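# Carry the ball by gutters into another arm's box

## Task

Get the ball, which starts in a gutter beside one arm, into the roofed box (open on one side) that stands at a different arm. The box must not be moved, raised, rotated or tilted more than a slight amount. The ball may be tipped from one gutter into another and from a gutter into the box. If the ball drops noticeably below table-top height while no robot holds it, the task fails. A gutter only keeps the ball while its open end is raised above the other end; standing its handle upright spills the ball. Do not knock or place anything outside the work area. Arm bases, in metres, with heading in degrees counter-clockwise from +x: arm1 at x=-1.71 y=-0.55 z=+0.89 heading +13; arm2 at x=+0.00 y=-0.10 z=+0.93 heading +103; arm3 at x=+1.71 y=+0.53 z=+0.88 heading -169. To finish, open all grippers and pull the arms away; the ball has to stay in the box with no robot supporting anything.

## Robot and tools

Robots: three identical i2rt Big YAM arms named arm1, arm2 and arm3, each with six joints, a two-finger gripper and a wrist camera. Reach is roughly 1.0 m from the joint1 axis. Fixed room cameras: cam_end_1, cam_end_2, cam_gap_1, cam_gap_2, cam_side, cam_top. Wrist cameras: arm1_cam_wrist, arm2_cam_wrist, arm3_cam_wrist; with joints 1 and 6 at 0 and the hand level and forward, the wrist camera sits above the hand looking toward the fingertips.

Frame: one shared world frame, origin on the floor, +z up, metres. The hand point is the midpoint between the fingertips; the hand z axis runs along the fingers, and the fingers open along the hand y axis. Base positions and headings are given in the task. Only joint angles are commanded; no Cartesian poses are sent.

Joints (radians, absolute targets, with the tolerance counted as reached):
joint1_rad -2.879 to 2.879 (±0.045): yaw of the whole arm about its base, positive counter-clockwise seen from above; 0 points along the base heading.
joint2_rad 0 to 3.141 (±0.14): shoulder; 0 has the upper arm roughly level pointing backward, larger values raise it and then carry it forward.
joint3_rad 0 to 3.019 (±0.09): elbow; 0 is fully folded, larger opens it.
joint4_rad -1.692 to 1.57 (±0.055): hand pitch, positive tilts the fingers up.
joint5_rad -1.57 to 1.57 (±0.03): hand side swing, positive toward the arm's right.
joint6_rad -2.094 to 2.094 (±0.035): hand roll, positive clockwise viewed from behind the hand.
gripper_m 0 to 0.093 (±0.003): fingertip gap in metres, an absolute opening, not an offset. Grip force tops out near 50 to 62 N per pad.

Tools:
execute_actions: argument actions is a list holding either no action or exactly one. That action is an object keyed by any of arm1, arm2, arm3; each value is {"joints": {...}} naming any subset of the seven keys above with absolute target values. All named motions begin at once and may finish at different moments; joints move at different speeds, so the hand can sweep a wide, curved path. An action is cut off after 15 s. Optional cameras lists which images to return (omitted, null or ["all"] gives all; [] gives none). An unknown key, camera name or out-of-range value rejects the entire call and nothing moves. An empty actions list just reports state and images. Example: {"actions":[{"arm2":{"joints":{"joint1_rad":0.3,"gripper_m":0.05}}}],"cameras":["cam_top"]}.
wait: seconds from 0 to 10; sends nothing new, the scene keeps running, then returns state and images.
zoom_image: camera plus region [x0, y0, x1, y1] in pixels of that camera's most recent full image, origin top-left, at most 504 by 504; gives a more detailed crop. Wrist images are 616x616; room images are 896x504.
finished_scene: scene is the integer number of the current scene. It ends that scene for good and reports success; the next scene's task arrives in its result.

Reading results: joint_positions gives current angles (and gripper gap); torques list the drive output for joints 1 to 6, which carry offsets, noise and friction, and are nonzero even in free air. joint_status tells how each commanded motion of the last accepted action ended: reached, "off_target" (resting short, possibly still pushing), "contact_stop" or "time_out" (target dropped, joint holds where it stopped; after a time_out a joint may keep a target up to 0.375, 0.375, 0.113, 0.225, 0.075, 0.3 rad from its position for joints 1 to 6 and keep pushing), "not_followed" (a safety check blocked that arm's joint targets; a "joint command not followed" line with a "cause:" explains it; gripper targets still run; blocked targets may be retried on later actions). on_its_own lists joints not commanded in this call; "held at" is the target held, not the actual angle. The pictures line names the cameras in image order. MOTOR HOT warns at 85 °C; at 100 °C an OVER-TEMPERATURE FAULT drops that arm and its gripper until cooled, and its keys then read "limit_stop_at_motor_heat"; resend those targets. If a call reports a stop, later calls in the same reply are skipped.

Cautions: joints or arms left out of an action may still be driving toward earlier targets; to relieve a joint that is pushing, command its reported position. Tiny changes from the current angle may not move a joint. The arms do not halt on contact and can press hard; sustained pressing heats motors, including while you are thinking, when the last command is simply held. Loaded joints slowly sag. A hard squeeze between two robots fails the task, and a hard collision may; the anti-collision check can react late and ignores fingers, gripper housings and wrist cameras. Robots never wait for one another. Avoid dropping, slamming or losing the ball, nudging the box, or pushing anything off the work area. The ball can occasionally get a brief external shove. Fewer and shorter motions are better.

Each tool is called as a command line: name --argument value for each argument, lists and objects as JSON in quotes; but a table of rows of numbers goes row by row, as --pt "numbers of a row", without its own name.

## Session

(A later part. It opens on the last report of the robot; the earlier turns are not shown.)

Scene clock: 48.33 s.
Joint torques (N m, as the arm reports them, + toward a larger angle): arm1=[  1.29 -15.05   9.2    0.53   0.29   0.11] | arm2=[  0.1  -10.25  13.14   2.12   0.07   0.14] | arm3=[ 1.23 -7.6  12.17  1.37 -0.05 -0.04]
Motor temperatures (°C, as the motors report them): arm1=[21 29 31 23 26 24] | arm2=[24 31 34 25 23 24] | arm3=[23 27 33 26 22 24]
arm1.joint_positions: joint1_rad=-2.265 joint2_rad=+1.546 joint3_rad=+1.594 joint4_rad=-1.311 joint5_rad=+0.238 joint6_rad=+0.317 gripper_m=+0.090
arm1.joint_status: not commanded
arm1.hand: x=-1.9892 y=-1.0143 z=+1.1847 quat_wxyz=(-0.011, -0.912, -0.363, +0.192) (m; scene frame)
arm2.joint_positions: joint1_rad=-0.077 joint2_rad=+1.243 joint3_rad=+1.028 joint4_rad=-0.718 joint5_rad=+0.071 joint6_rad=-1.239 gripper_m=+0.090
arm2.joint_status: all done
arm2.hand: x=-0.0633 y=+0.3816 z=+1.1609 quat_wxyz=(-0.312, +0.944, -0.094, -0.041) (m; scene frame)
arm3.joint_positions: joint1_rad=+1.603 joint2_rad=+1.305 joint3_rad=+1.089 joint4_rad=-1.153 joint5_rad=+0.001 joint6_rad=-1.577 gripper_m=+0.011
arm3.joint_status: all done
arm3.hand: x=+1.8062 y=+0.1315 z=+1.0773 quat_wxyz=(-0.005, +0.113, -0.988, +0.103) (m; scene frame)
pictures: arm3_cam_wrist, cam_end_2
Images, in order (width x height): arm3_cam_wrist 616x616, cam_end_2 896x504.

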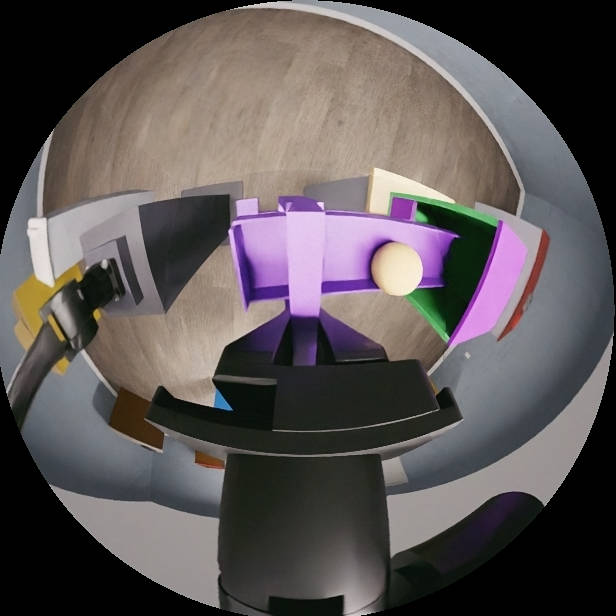

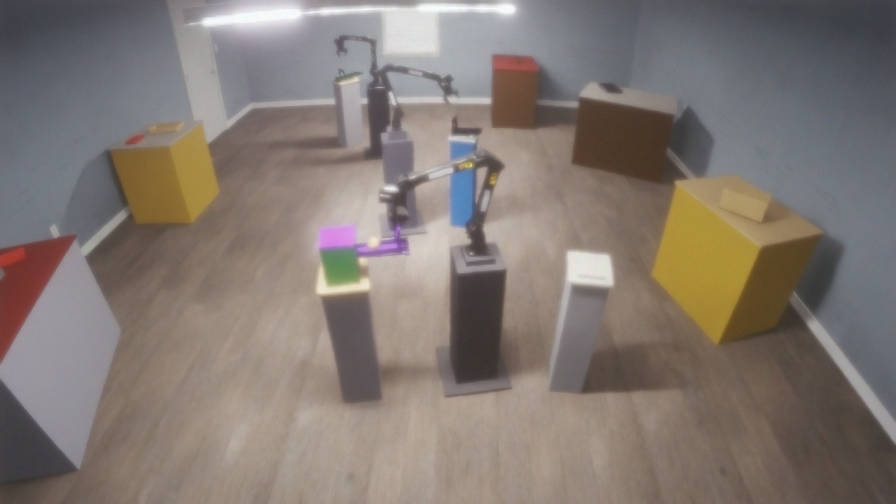

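wait --seconds 2.5

Scene clock: 50.87 s.
Joint torques (N m, as the arm reports them, + toward a larger angle): arm1=[  1.27 -15.14   9.24   0.52   0.29   0.11] | arm2=[  0.02 -10.46  13.04   2.21   0.07   0.15] | arm3=[ 1.17 -7.6  12.07  1.39 -0.05 -0.04]
Motor temperatures (°C, as the motors report them): arm1=[21 29 31 23 26 24] | arm2=[24 31 34 25 23 24] | arm3=[23 27 34 26 22 24]
arm1.joint_positions: joint1_rad=-2.265 joint2_rad=+1.546 joint3_rad=+1.594 joint4_rad=-1.311 joint5_rad=+0.238 joint6_rad=+0.317 gripper_m=+0.090
arm1.joint_status: not commanded
arm1.hand: x=-1.9892 y=-1.0143 z=+1.1847 quat_wxyz=(-0.011, -0.912, -0.363, +0.192) (m; scene frame)
arm2.joint_positions: joint1_rad=-0.077 joint2_rad=+1.243 joint3_rad=+1.028 joint4_rad=-0.718 joint5_rad=+0.071 joint6_rad=-1.239 gripper_m=+0.090
arm2.joint_status: all done
arm2.hand: x=-0.0633 y=+0.3816 z=+1.1609 quat_wxyz=(-0.312, +0.944, -0.094, -0.041) (m; scene frame)
arm3.joint_positions: joint1_rad=+1.603 joint2_rad=+1.305 joint3_rad=+1.089 joint4_rad=-1.153 joint5_rad=+0.001 joint6_rad=-1.577 gripper_m=+0.011
arm3.joint_status: all done
arm3.hand: x=+1.8062 y=+0.1315 z=+1.0773 quat_wxyz=(-0.005, +0.113, -0.988, +0.103) (m; scene frame)
wait: 2.50 s; at rest by 0.23 s
pictures: arm1_cam_wrist, arm2_cam_wrist, arm3_cam_wrist, cam_end_1, cam_end_2, cam_gap_1, cam_gap_2, cam_side, cam_top
Images, in order (width x height): arm1_cam_wrist 616x616, arm2_cam_wrist 616x616, arm3_cam_wrist 616x616, cam_end_1 896x504, cam_end_2 896x504, cam_gap_1 896x504, cam_gap_2 896x504, cam_side 896x504, cam_top 896x504.

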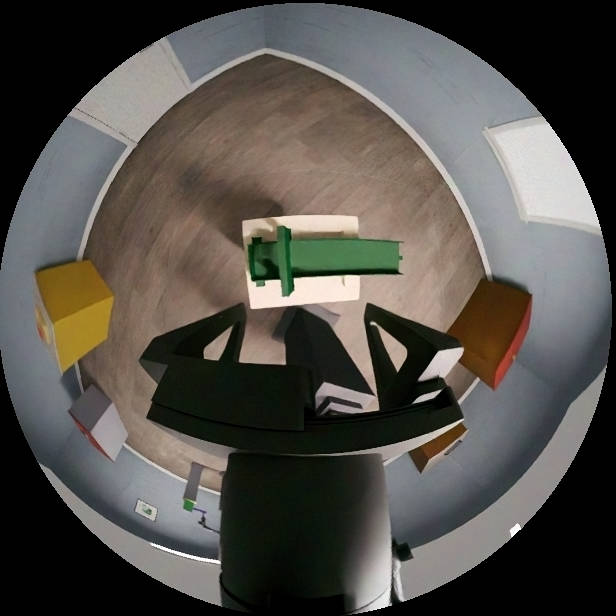

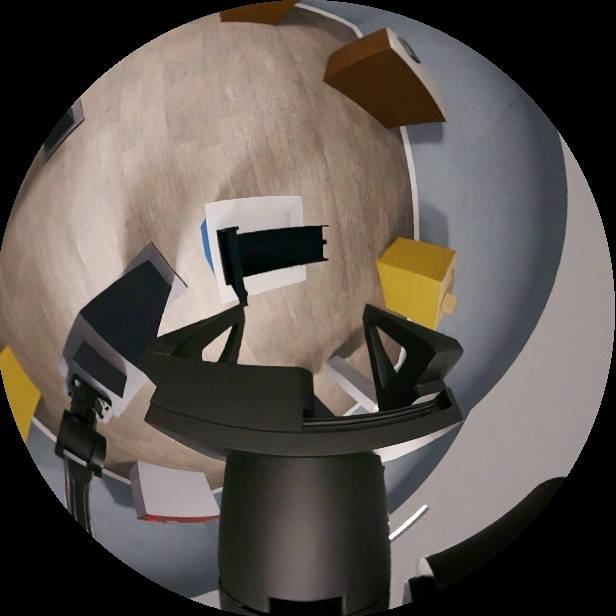

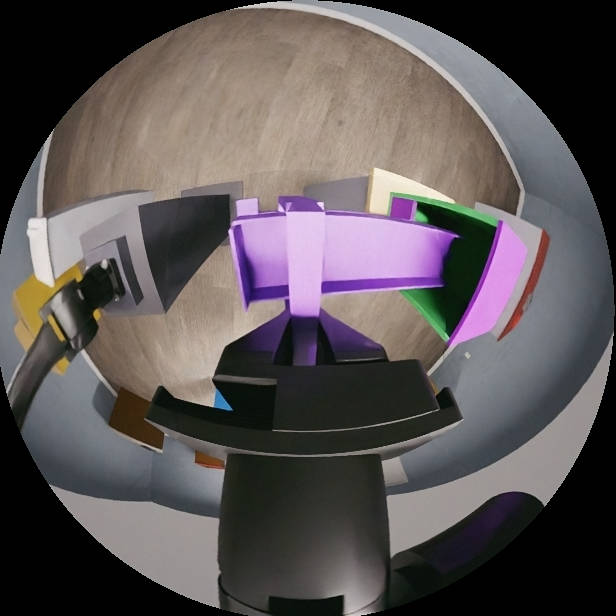

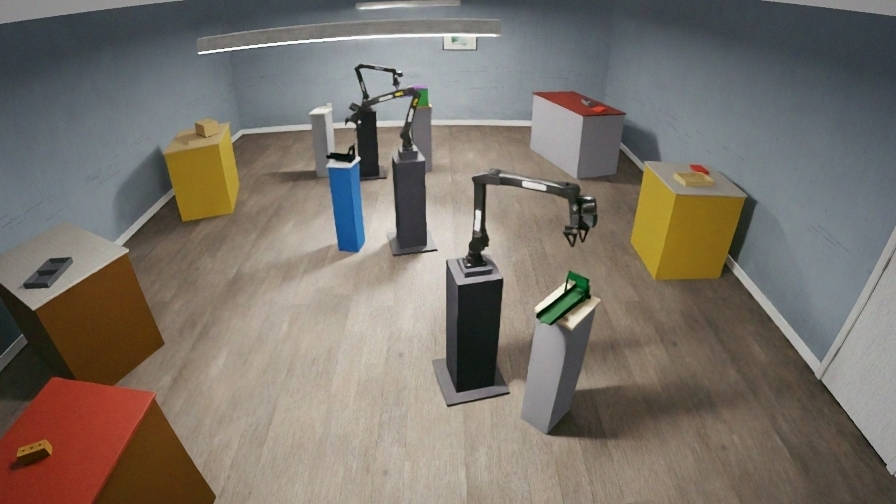

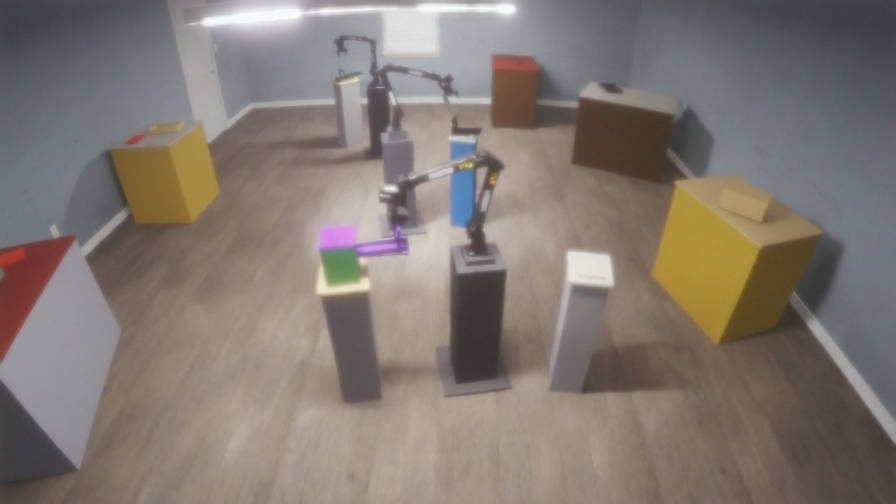

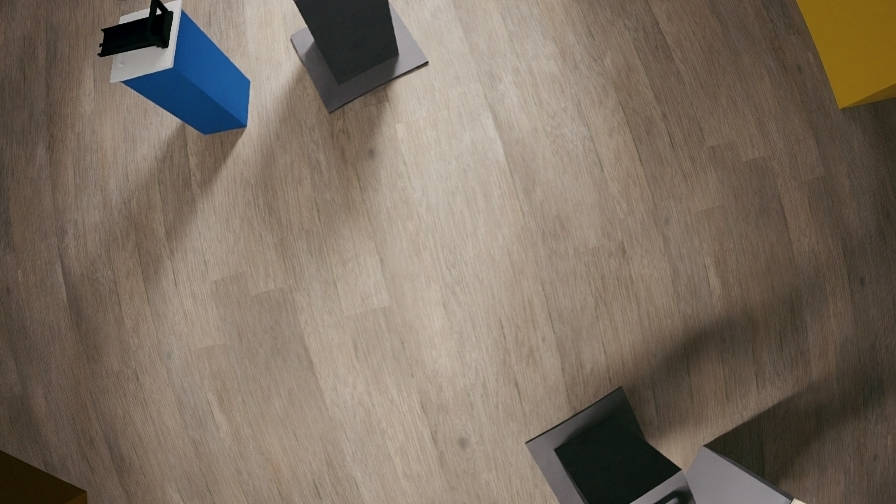

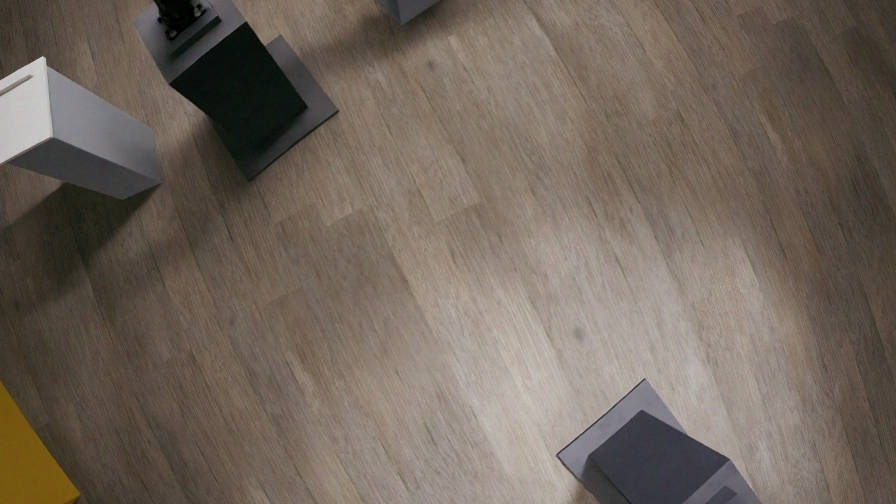

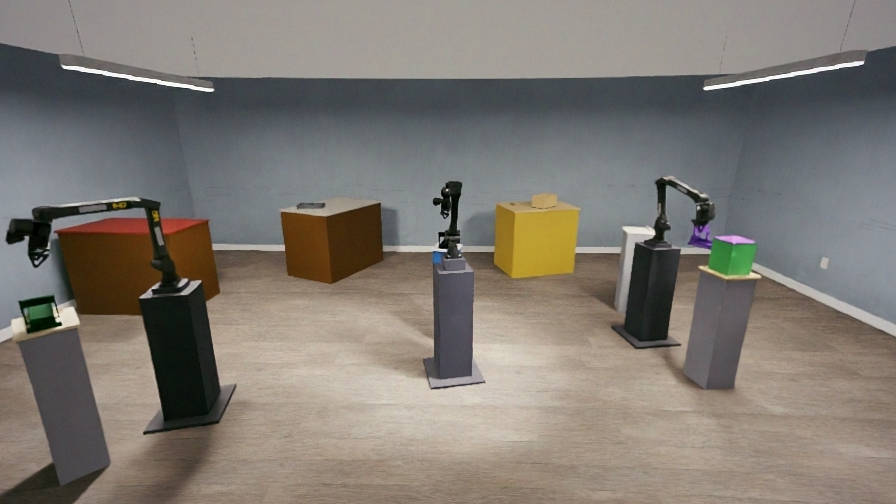

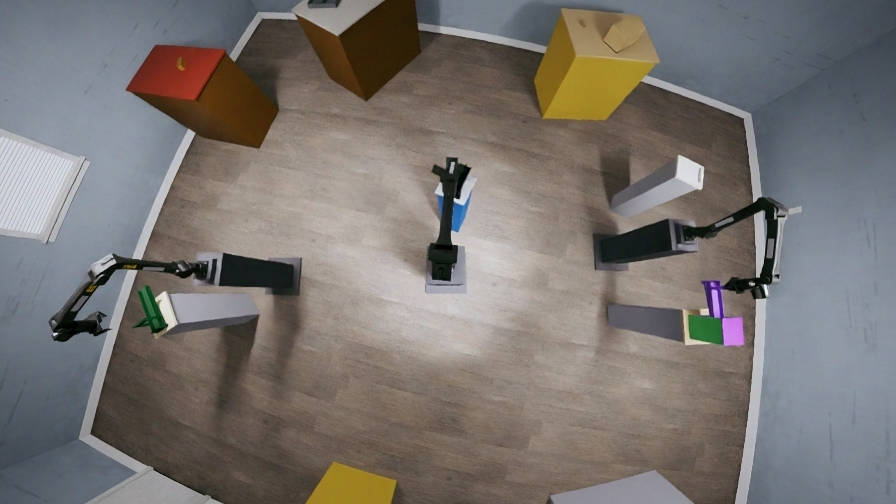

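execute_actions --actions '[{"arm3":{"joints":{"joint2_rad":1.08,"joint3_rad":0.95}}}]' --cameras '[]'

execute_actions --actions '[{"arm3":{"joints":{"joint2_rad":0.84,"joint3_rad":0.8,"joint4_rad":-1.22}}}]' --cameras '[]'

execute_actions --actions '[{"arm3":{"joints":{"joint1_rad":0.9}}}]' --cameras '["arm3_cam_wrist"]'

execute_actions --actions '[{"arm3":{"joints":{"joint1_rad":-1.725,"joint2_rad":1.7,"joint3_rad":1.66,"joint4_rad":-1.305,"joint5_rad":0.24,"joint6_rad":0.23}}}]' --cameras '[]'

execute_actions --actions '[{"arm3":{"joints":{"joint2_rad":1.88}}}]' --cameras '["arm3_cam_wrist"]'

Scene clock: 52.13 s.
Joint torques (N m, as the arm reports them, + toward a larger angle): arm1=[  1.38 -15.07   9.21   0.55   0.29   0.1 ] | arm2=[  0.86 -11.    13.25   2.15   0.07   0.15] | arm3=[ 1.17 -3.6   8.91  1.55 -0.05 -0.03]
Motor temperatures (°C, as the motors report them): arm1=[21 29 31 23 26 24] | arm2=[24 31 34 25 23 24] | arm3=[23 26 34 26 22 24]
arm1.joint_positions: joint1_rad=-2.265 joint2_rad=+1.546 joint3_rad=+1.594 joint4_rad=-1.311 joint5_rad=+0.238 joint6_rad=+0.317 gripper_m=+0.090
arm1.joint_status: not commanded
arm1.hand: x=-1.9892 y=-1.0143 z=+1.1847 quat_wxyz=(-0.011, -0.912, -0.363, +0.192) (m; scene frame)
arm2.joint_positions: joint1_rad=-0.077 joint2_rad=+1.243 joint3_rad=+1.028 joint4_rad=-0.718 joint5_rad=+0.071 joint6_rad=-1.239 gripper_m=+0.090
arm2.joint_status: not commanded
arm2.hand: x=-0.0633 y=+0.3816 z=+1.1609 quat_wxyz=(-0.312, +0.944, -0.094, -0.041) (m; scene frame)
arm3.joint_positions: joint1_rad=+1.603 joint2_rad=+1.083 joint3_rad=+0.939 joint4_rad=-1.155 joint5_rad=+0.001 joint6_rad=-1.577 gripper_m=+0.011
arm3.joint_status: all done
arm3.hand: x=+1.7928 y=+0.1919 z=+1.0913 quat_wxyz=(-0.009, +0.113, -0.984, +0.138) (m; scene frame)
pictures: none
No camera images: the call's "cameras" was empty. Leave "cameras" out to get every camera's image.

Scene clock: 53.27 s.
Joint torques (N m, as the arm reports them, + toward a larger angle): arm1=[  1.42 -15.11   9.2    0.51   0.28   0.1 ] | arm2=[ -0.2  -10.16  13.19   1.98   0.02   0.12] | arm3=[ 1.27 -0.86  9.68  1.54 -0.05 -0.03]
Motor temperatures (°C, as the motors report them): arm1=[21 29 31 23 26 24] | arm2=[24 30 34 25 23 24] | arm3=[23 26 34 26 22 24]
arm1.joint_positions: joint1_rad=-2.265 joint2_rad=+1.546 joint3_rad=+1.594 joint4_rad=-1.311 joint5_rad=+0.238 joint6_rad=+0.317 gripper_m=+0.090
arm1.joint_status: not commanded
arm1.hand: x=-1.9892 y=-1.0143 z=+1.1847 quat_wxyz=(-0.011, -0.912, -0.363, +0.192) (m; scene frame)
arm2.joint_positions: joint1_rad=-0.077 joint2_rad=+1.243 joint3_rad=+1.028 joint4_rad=-0.718 joint5_rad=+0.071 joint6_rad=-1.239 gripper_m=+0.090
arm2.joint_status: not commanded
arm2.hand: x=-0.0633 y=+0.3816 z=+1.1609 quat_wxyz=(-0.312, +0.944, -0.094, -0.041) (m; scene frame)
arm3.joint_positions: joint1_rad=+1.603 joint2_rad=+0.842 joint3_rad=+0.778 joint4_rad=-1.225 joint5_rad=+0.001 joint6_rad=-1.577 gripper_m=+0.011
arm3.joint_status: all done
arm3.hand: x=+1.7755 y=+0.2685 z=+1.0835 quat_wxyz=(-0.009, +0.113, -0.983, +0.143) (m; scene frame)
pictures: none
No camera images: the call's "cameras" was empty. Leave "cameras" out to get every camera's image.

Scene clock: 54.57 s.
Joint torques (N m, as the arm reports them, + toward a larger angle): arm1=[  1.34 -15.15   9.22   0.56   0.29   0.1 ] | arm2=[  0.19 -10.    12.99   2.2    0.08   0.14] | arm3=[-0.22 -0.63  9.67  1.61 -0.05 -0.03]
Motor temperatures (°C, as the motors report them): arm1=[21 29 31 23 26 24] | arm2=[24 30 34 25 23 24] | arm3=[23 26 34 26 22 24]
arm1.joint_positions: joint1_rad=-2.265 joint2_rad=+1.546 joint3_rad=+1.594 joint4_rad=-1.311 joint5_rad=+0.238 joint6_rad=+0.317 gripper_m=+0.090
arm1.joint_status: not commanded
arm1.hand: x=-1.9892 y=-1.0143 z=+1.1847 quat_wxyz=(-0.011, -0.912, -0.363, +0.192) (m; scene frame)
arm2.joint_positions: joint1_rad=-0.077 joint2_rad=+1.243 joint3_rad=+1.028 joint4_rad=-0.718 joint5_rad=+0.071 joint6_rad=-1.239 gripper_m=+0.090
arm2.joint_status: not commanded
arm2.hand: x=-0.0633 y=+0.3816 z=+1.1609 quat_wxyz=(-0.312, +0.944, -0.094, -0.041) (m; scene frame)
arm3.joint_positions: joint1_rad=+0.909 joint2_rad=+0.842 joint3_rad=+0.778 joint4_rad=-1.225 joint5_rad=+0.001 joint6_rad=-1.577 gripper_m=+0.011
arm3.joint_status: all done
arm3.hand: x=+1.5935 y=+0.2919 z=+1.0852 quat_wxyz=(+0.038, -0.228, -0.963, +0.141) (m; scene frame)
pictures: arm3_cam_wrist
Images, in order (width x height): arm3_cam_wrist 616x616.

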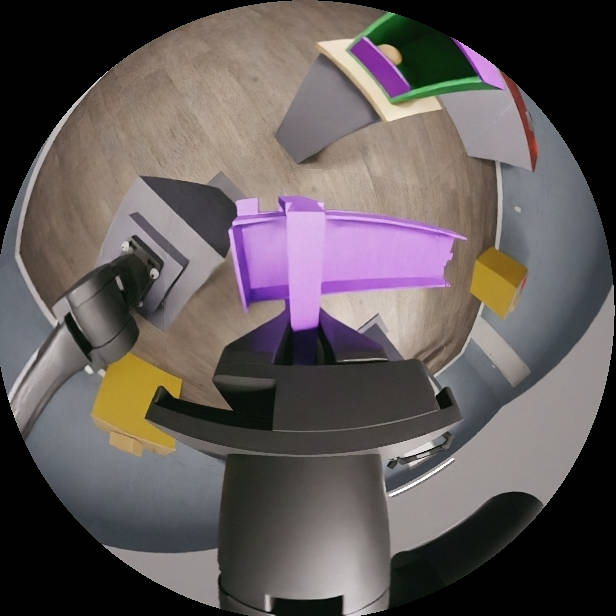

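Scene clock: 56.93 s.
Joint torques (N m, as the arm reports them, + toward a larger angle): arm1=[  1.49 -15.06   9.2    0.52   0.3    0.09] | arm2=[ -0.21 -10.94  12.88   2.1    0.08   0.14] | arm3=[  1.53 -14.38  11.88   0.98   0.3    0.18]
Motor temperatures (°C, as the motors report them): arm1=[21 29 31 23 26 24] | arm2=[24 30 34 25 23 24] | arm3=[23 26 34 26 22 25]
arm1.joint_positions: joint1_rad=-2.265 joint2_rad=+1.546 joint3_rad=+1.594 joint4_rad=-1.311 joint5_rad=+0.238 joint6_rad=+0.317 gripper_m=+0.090
arm1.joint_status: not commanded
arm1.hand: x=-1.9892 y=-1.0143 z=+1.1847 quat_wxyz=(-0.011, -0.912, -0.363, +0.192) (m; scene frame)
arm2.joint_positions: joint1_rad=-0.077 joint2_rad=+1.243 joint3_rad=+1.028 joint4_rad=-0.718 joint5_rad=+0.071 joint6_rad=-1.239 gripper_m=+0.090
arm2.joint_status: not commanded
arm2.hand: x=-0.0633 y=+0.3816 z=+1.1609 quat_wxyz=(-0.312, +0.944, -0.094, -0.041) (m; scene frame)
arm3.joint_positions: joint1_rad=-1.736 joint2_rad=+1.731 joint3_rad=+1.604 joint4_rad=-1.300 joint5_rad=+0.238 joint6_rad=+0.216 gripper_m=+0.011
arm3.joint_status: all done
arm3.hand: x=+1.7443 y=+1.0953 z=+1.0863 quat_wxyz=(+0.131, -0.624, +0.770, -0.017) (m; scene frame)
pictures: none
No camera images: the call's "cameras" was empty. Leave "cameras" out to get every camera's image.

Scene clock: 58.17 s.
Joint torques (N m, as the arm reports them, + toward a larger angle): arm1=[  1.42 -14.96   9.24   0.51   0.29   0.1 ] | arm2=[  0.33 -10.4   13.03   2.12   0.07   0.12] | arm3=[  1.84 -15.23  10.61   0.73   0.31   0.18]
Motor temperatures (°C, as the motors report them): arm1=[21 29 31 23 26 24] | arm2=[24 30 34 25 23 24] | arm3=[23 26 34 26 22 25]
arm1.joint_positions: joint1_rad=-2.265 joint2_rad=+1.546 joint3_rad=+1.594 joint4_rad=-1.311 joint5_rad=+0.238 joint6_rad=+0.317 gripper_m=+0.090
arm1.joint_status: not commanded
arm1.hand: x=-1.9892 y=-1.0143 z=+1.1847 quat_wxyz=(-0.011, -0.912, -0.363, +0.192) (m; scene frame)
arm2.joint_positions: joint1_rad=-0.077 joint2_rad=+1.243 joint3_rad=+1.028 joint4_rad=-0.718 joint5_rad=+0.071 joint6_rad=-1.239 gripper_m=+0.090
arm2.joint_status: not commanded
arm2.hand: x=-0.0633 y=+0.3816 z=+1.1609 quat_wxyz=(-0.312, +0.944, -0.094, -0.041) (m; scene frame)
arm3.joint_positions: joint1_rad=-1.736 joint2_rad=+1.908 joint3_rad=+1.613 joint4_rad=-1.301 joint5_rad=+0.238 joint6_rad=+0.216 gripper_m=+0.011
arm3.joint_status: all done
arm3.hand: x=+1.7431 y=+1.1027 z=+0.9936 quat_wxyz=(+0.080, -0.633, +0.765, -0.082) (m; scene frame)
pictures: arm3_cam_wrist
Images, in order (width x height): arm3_cam_wrist 616x616.

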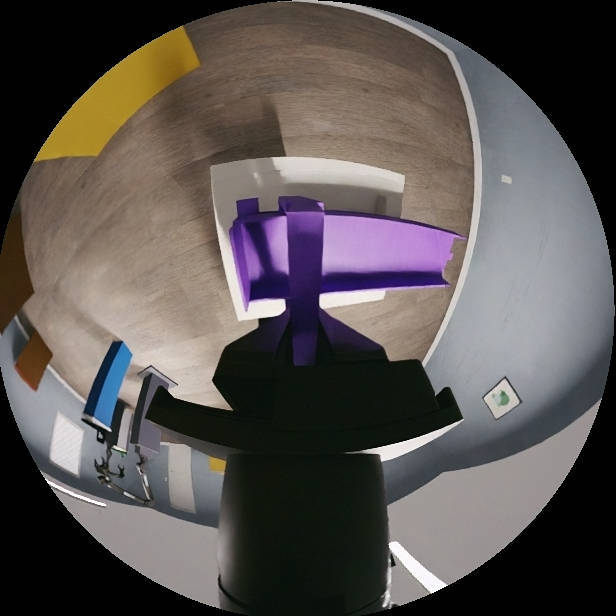

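execute_actions --actions '[{"arm3":{"joints":{"joint2_rad":1.925}}}]' --cameras '[]'

execute_actions --actions '[{"arm3":{"joints":{"gripper_m":0.09}}}]' --cameras '[]'

execute_actions --actions '[{"arm3":{"joints":{"joint2_rad":1.55}}}]' --cameras '["cam_end_2"]'

Scene clock: 59.10 s.
Joint torques (N m, as the arm reports them, + toward a larger angle): arm1=[  1.42 -15.19   9.21   0.54   0.28   0.11] | arm2=[  0.44 -10.44  13.03   2.08   0.05   0.14] | arm3=[  1.73 -14.46  10.55   0.78   0.29   0.18]
Motor temperatures (°C, as the motors report them): arm1=[21 29 31 23 26 24] | arm2=[24 30 34 25 23 24] | arm3=[23 27 34 26 22 25]
arm1.joint_positions: joint1_rad=-2.265 joint2_rad=+1.546 joint3_rad=+1.594 joint4_rad=-1.311 joint5_rad=+0.238 joint6_rad=+0.317 gripper_m=+0.090
arm1.joint_status: not commanded
arm1.hand: x=-1.9892 y=-1.0143 z=+1.1847 quat_wxyz=(-0.011, -0.912, -0.363, +0.192) (m; scene frame)
arm2.joint_positions: joint1_rad=-0.077 joint2_rad=+1.243 joint3_rad=+1.028 joint4_rad=-0.718 joint5_rad=+0.071 joint6_rad=-1.239 gripper_m=+0.090
arm2.joint_status: not commanded
arm2.hand: x=-0.0633 y=+0.3816 z=+1.1609 quat_wxyz=(-0.312, +0.944, -0.094, -0.041) (m; scene frame)
arm3.joint_positions: joint1_rad=-1.735 joint2_rad=+1.936 joint3_rad=+1.613 joint4_rad=-1.302 joint5_rad=+0.238 joint6_rad=+0.216 gripper_m=+0.011
arm3.joint_status: all done
arm3.hand: x=+1.7428 y=+1.1016 z=+0.9779 quat_wxyz=(+0.071, -0.635, +0.764, -0.094) (m; scene frame)
pictures: none
No camera images: the call's "cameras" was empty. Leave "cameras" out to get every camera's image.

Scene clock: 59.80 s.
Joint torques (N m, as the arm reports them, + toward a larger angle): arm1=[  1.3  -15.02   9.21   0.55   0.28   0.1 ] | arm2=[ -0.14 -10.54  13.03   2.23   0.06   0.15] | arm3=[  1.84 -14.49  10.45   0.71   0.28   0.18]
Motor temperatures (°C, as the motors report them): arm1=[21 29 31 23 26 24] | arm2=[24 30 34 25 23 24] | arm3=[23 27 34 26 22 25]
arm1.joint_positions: joint1_rad=-2.265 joint2_rad=+1.546 joint3_rad=+1.594 joint4_rad=-1.311 joint5_rad=+0.238 joint6_rad=+0.317 gripper_m=+0.090
arm1.joint_status: not commanded
arm1.hand: x=-1.9892 y=-1.0143 z=+1.1847 quat_wxyz=(-0.011, -0.912, -0.363, +0.192) (m; scene frame)
arm2.joint_positions: joint1_rad=-0.077 joint2_rad=+1.243 joint3_rad=+1.028 joint4_rad=-0.718 joint5_rad=+0.071 joint6_rad=-1.239 gripper_m=+0.090
arm2.joint_status: not commanded
arm2.hand: x=-0.0633 y=+0.3816 z=+1.1609 quat_wxyz=(-0.312, +0.944, -0.094, -0.041) (m; scene frame)
arm3.joint_positions: joint1_rad=-1.735 joint2_rad=+1.936 joint3_rad=+1.613 joint4_rad=-1.302 joint5_rad=+0.238 joint6_rad=+0.216 gripper_m=+0.090
arm3.joint_status: all done
arm3.hand: x=+1.7428 y=+1.1016 z=+0.9779 quat_wxyz=(+0.071, -0.635, +0.764, -0.094) (m; scene frame)
pictures: none
No camera images: the call's "cameras" was empty. Leave "cameras" out to get every camera's image.

Scene clock: 61.30 s.
Joint torques (N m, as the arm reports them, + toward a larger angle): arm1=[  1.38 -15.03   9.24   0.53   0.29   0.11] | arm2=[  0.07 -10.43  13.26   2.19   0.06   0.08] | arm3=[  1.76 -11.18   9.89   1.44   0.28   0.16]
Motor temperatures (°C, as the motors report them): arm1=[21 29 31 23 26 24] | arm2=[24 30 34 25 23 24] | arm3=[23 27 34 26 22 25]
arm1.joint_positions: joint1_rad=-2.265 joint2_rad=+1.546 joint3_rad=+1.594 joint4_rad=-1.311 joint5_rad=+0.238 joint6_rad=+0.317 gripper_m=+0.090
arm1.joint_status: not commanded
arm1.hand: x=-1.9892 y=-1.0143 z=+1.1847 quat_wxyz=(-0.011, -0.912, -0.363, +0.192) (m; scene frame)
arm2.joint_positions: joint1_rad=-0.077 joint2_rad=+1.243 joint3_rad=+1.028 joint4_rad=-0.718 joint5_rad=+0.071 joint6_rad=-1.239 gripper_m=+0.090
arm2.joint_status: not commanded
arm2.hand: x=-0.0633 y=+0.3816 z=+1.1609 quat_wxyz=(-0.312, +0.944, -0.094, -0.041) (m; scene frame)
arm3.joint_positions: joint1_rad=-1.735 joint2_rad=+1.563 joint3_rad=+1.637 joint4_rad=-1.302 joint5_rad=+0.238 joint6_rad=+0.216 gripper_m=+0.090
arm3.joint_status: all done
arm3.hand: x=+1.7455 y=+1.0822 z=+1.1910 quat_wxyz=(+0.191, -0.607, +0.769, +0.061) (m; scene frame)
pictures: cam_end_2
Images, in order (width x height): cam_end_2 896x504.

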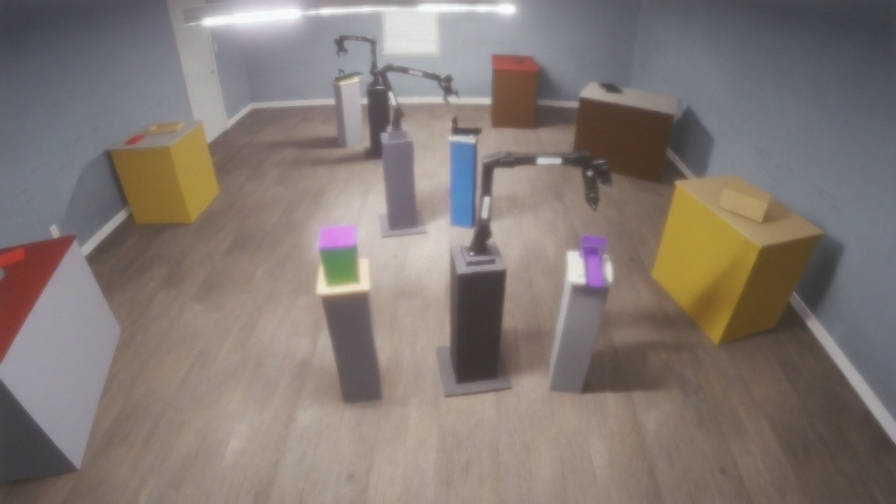

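finished_scene --scene 2

The scene is finished: the task was done.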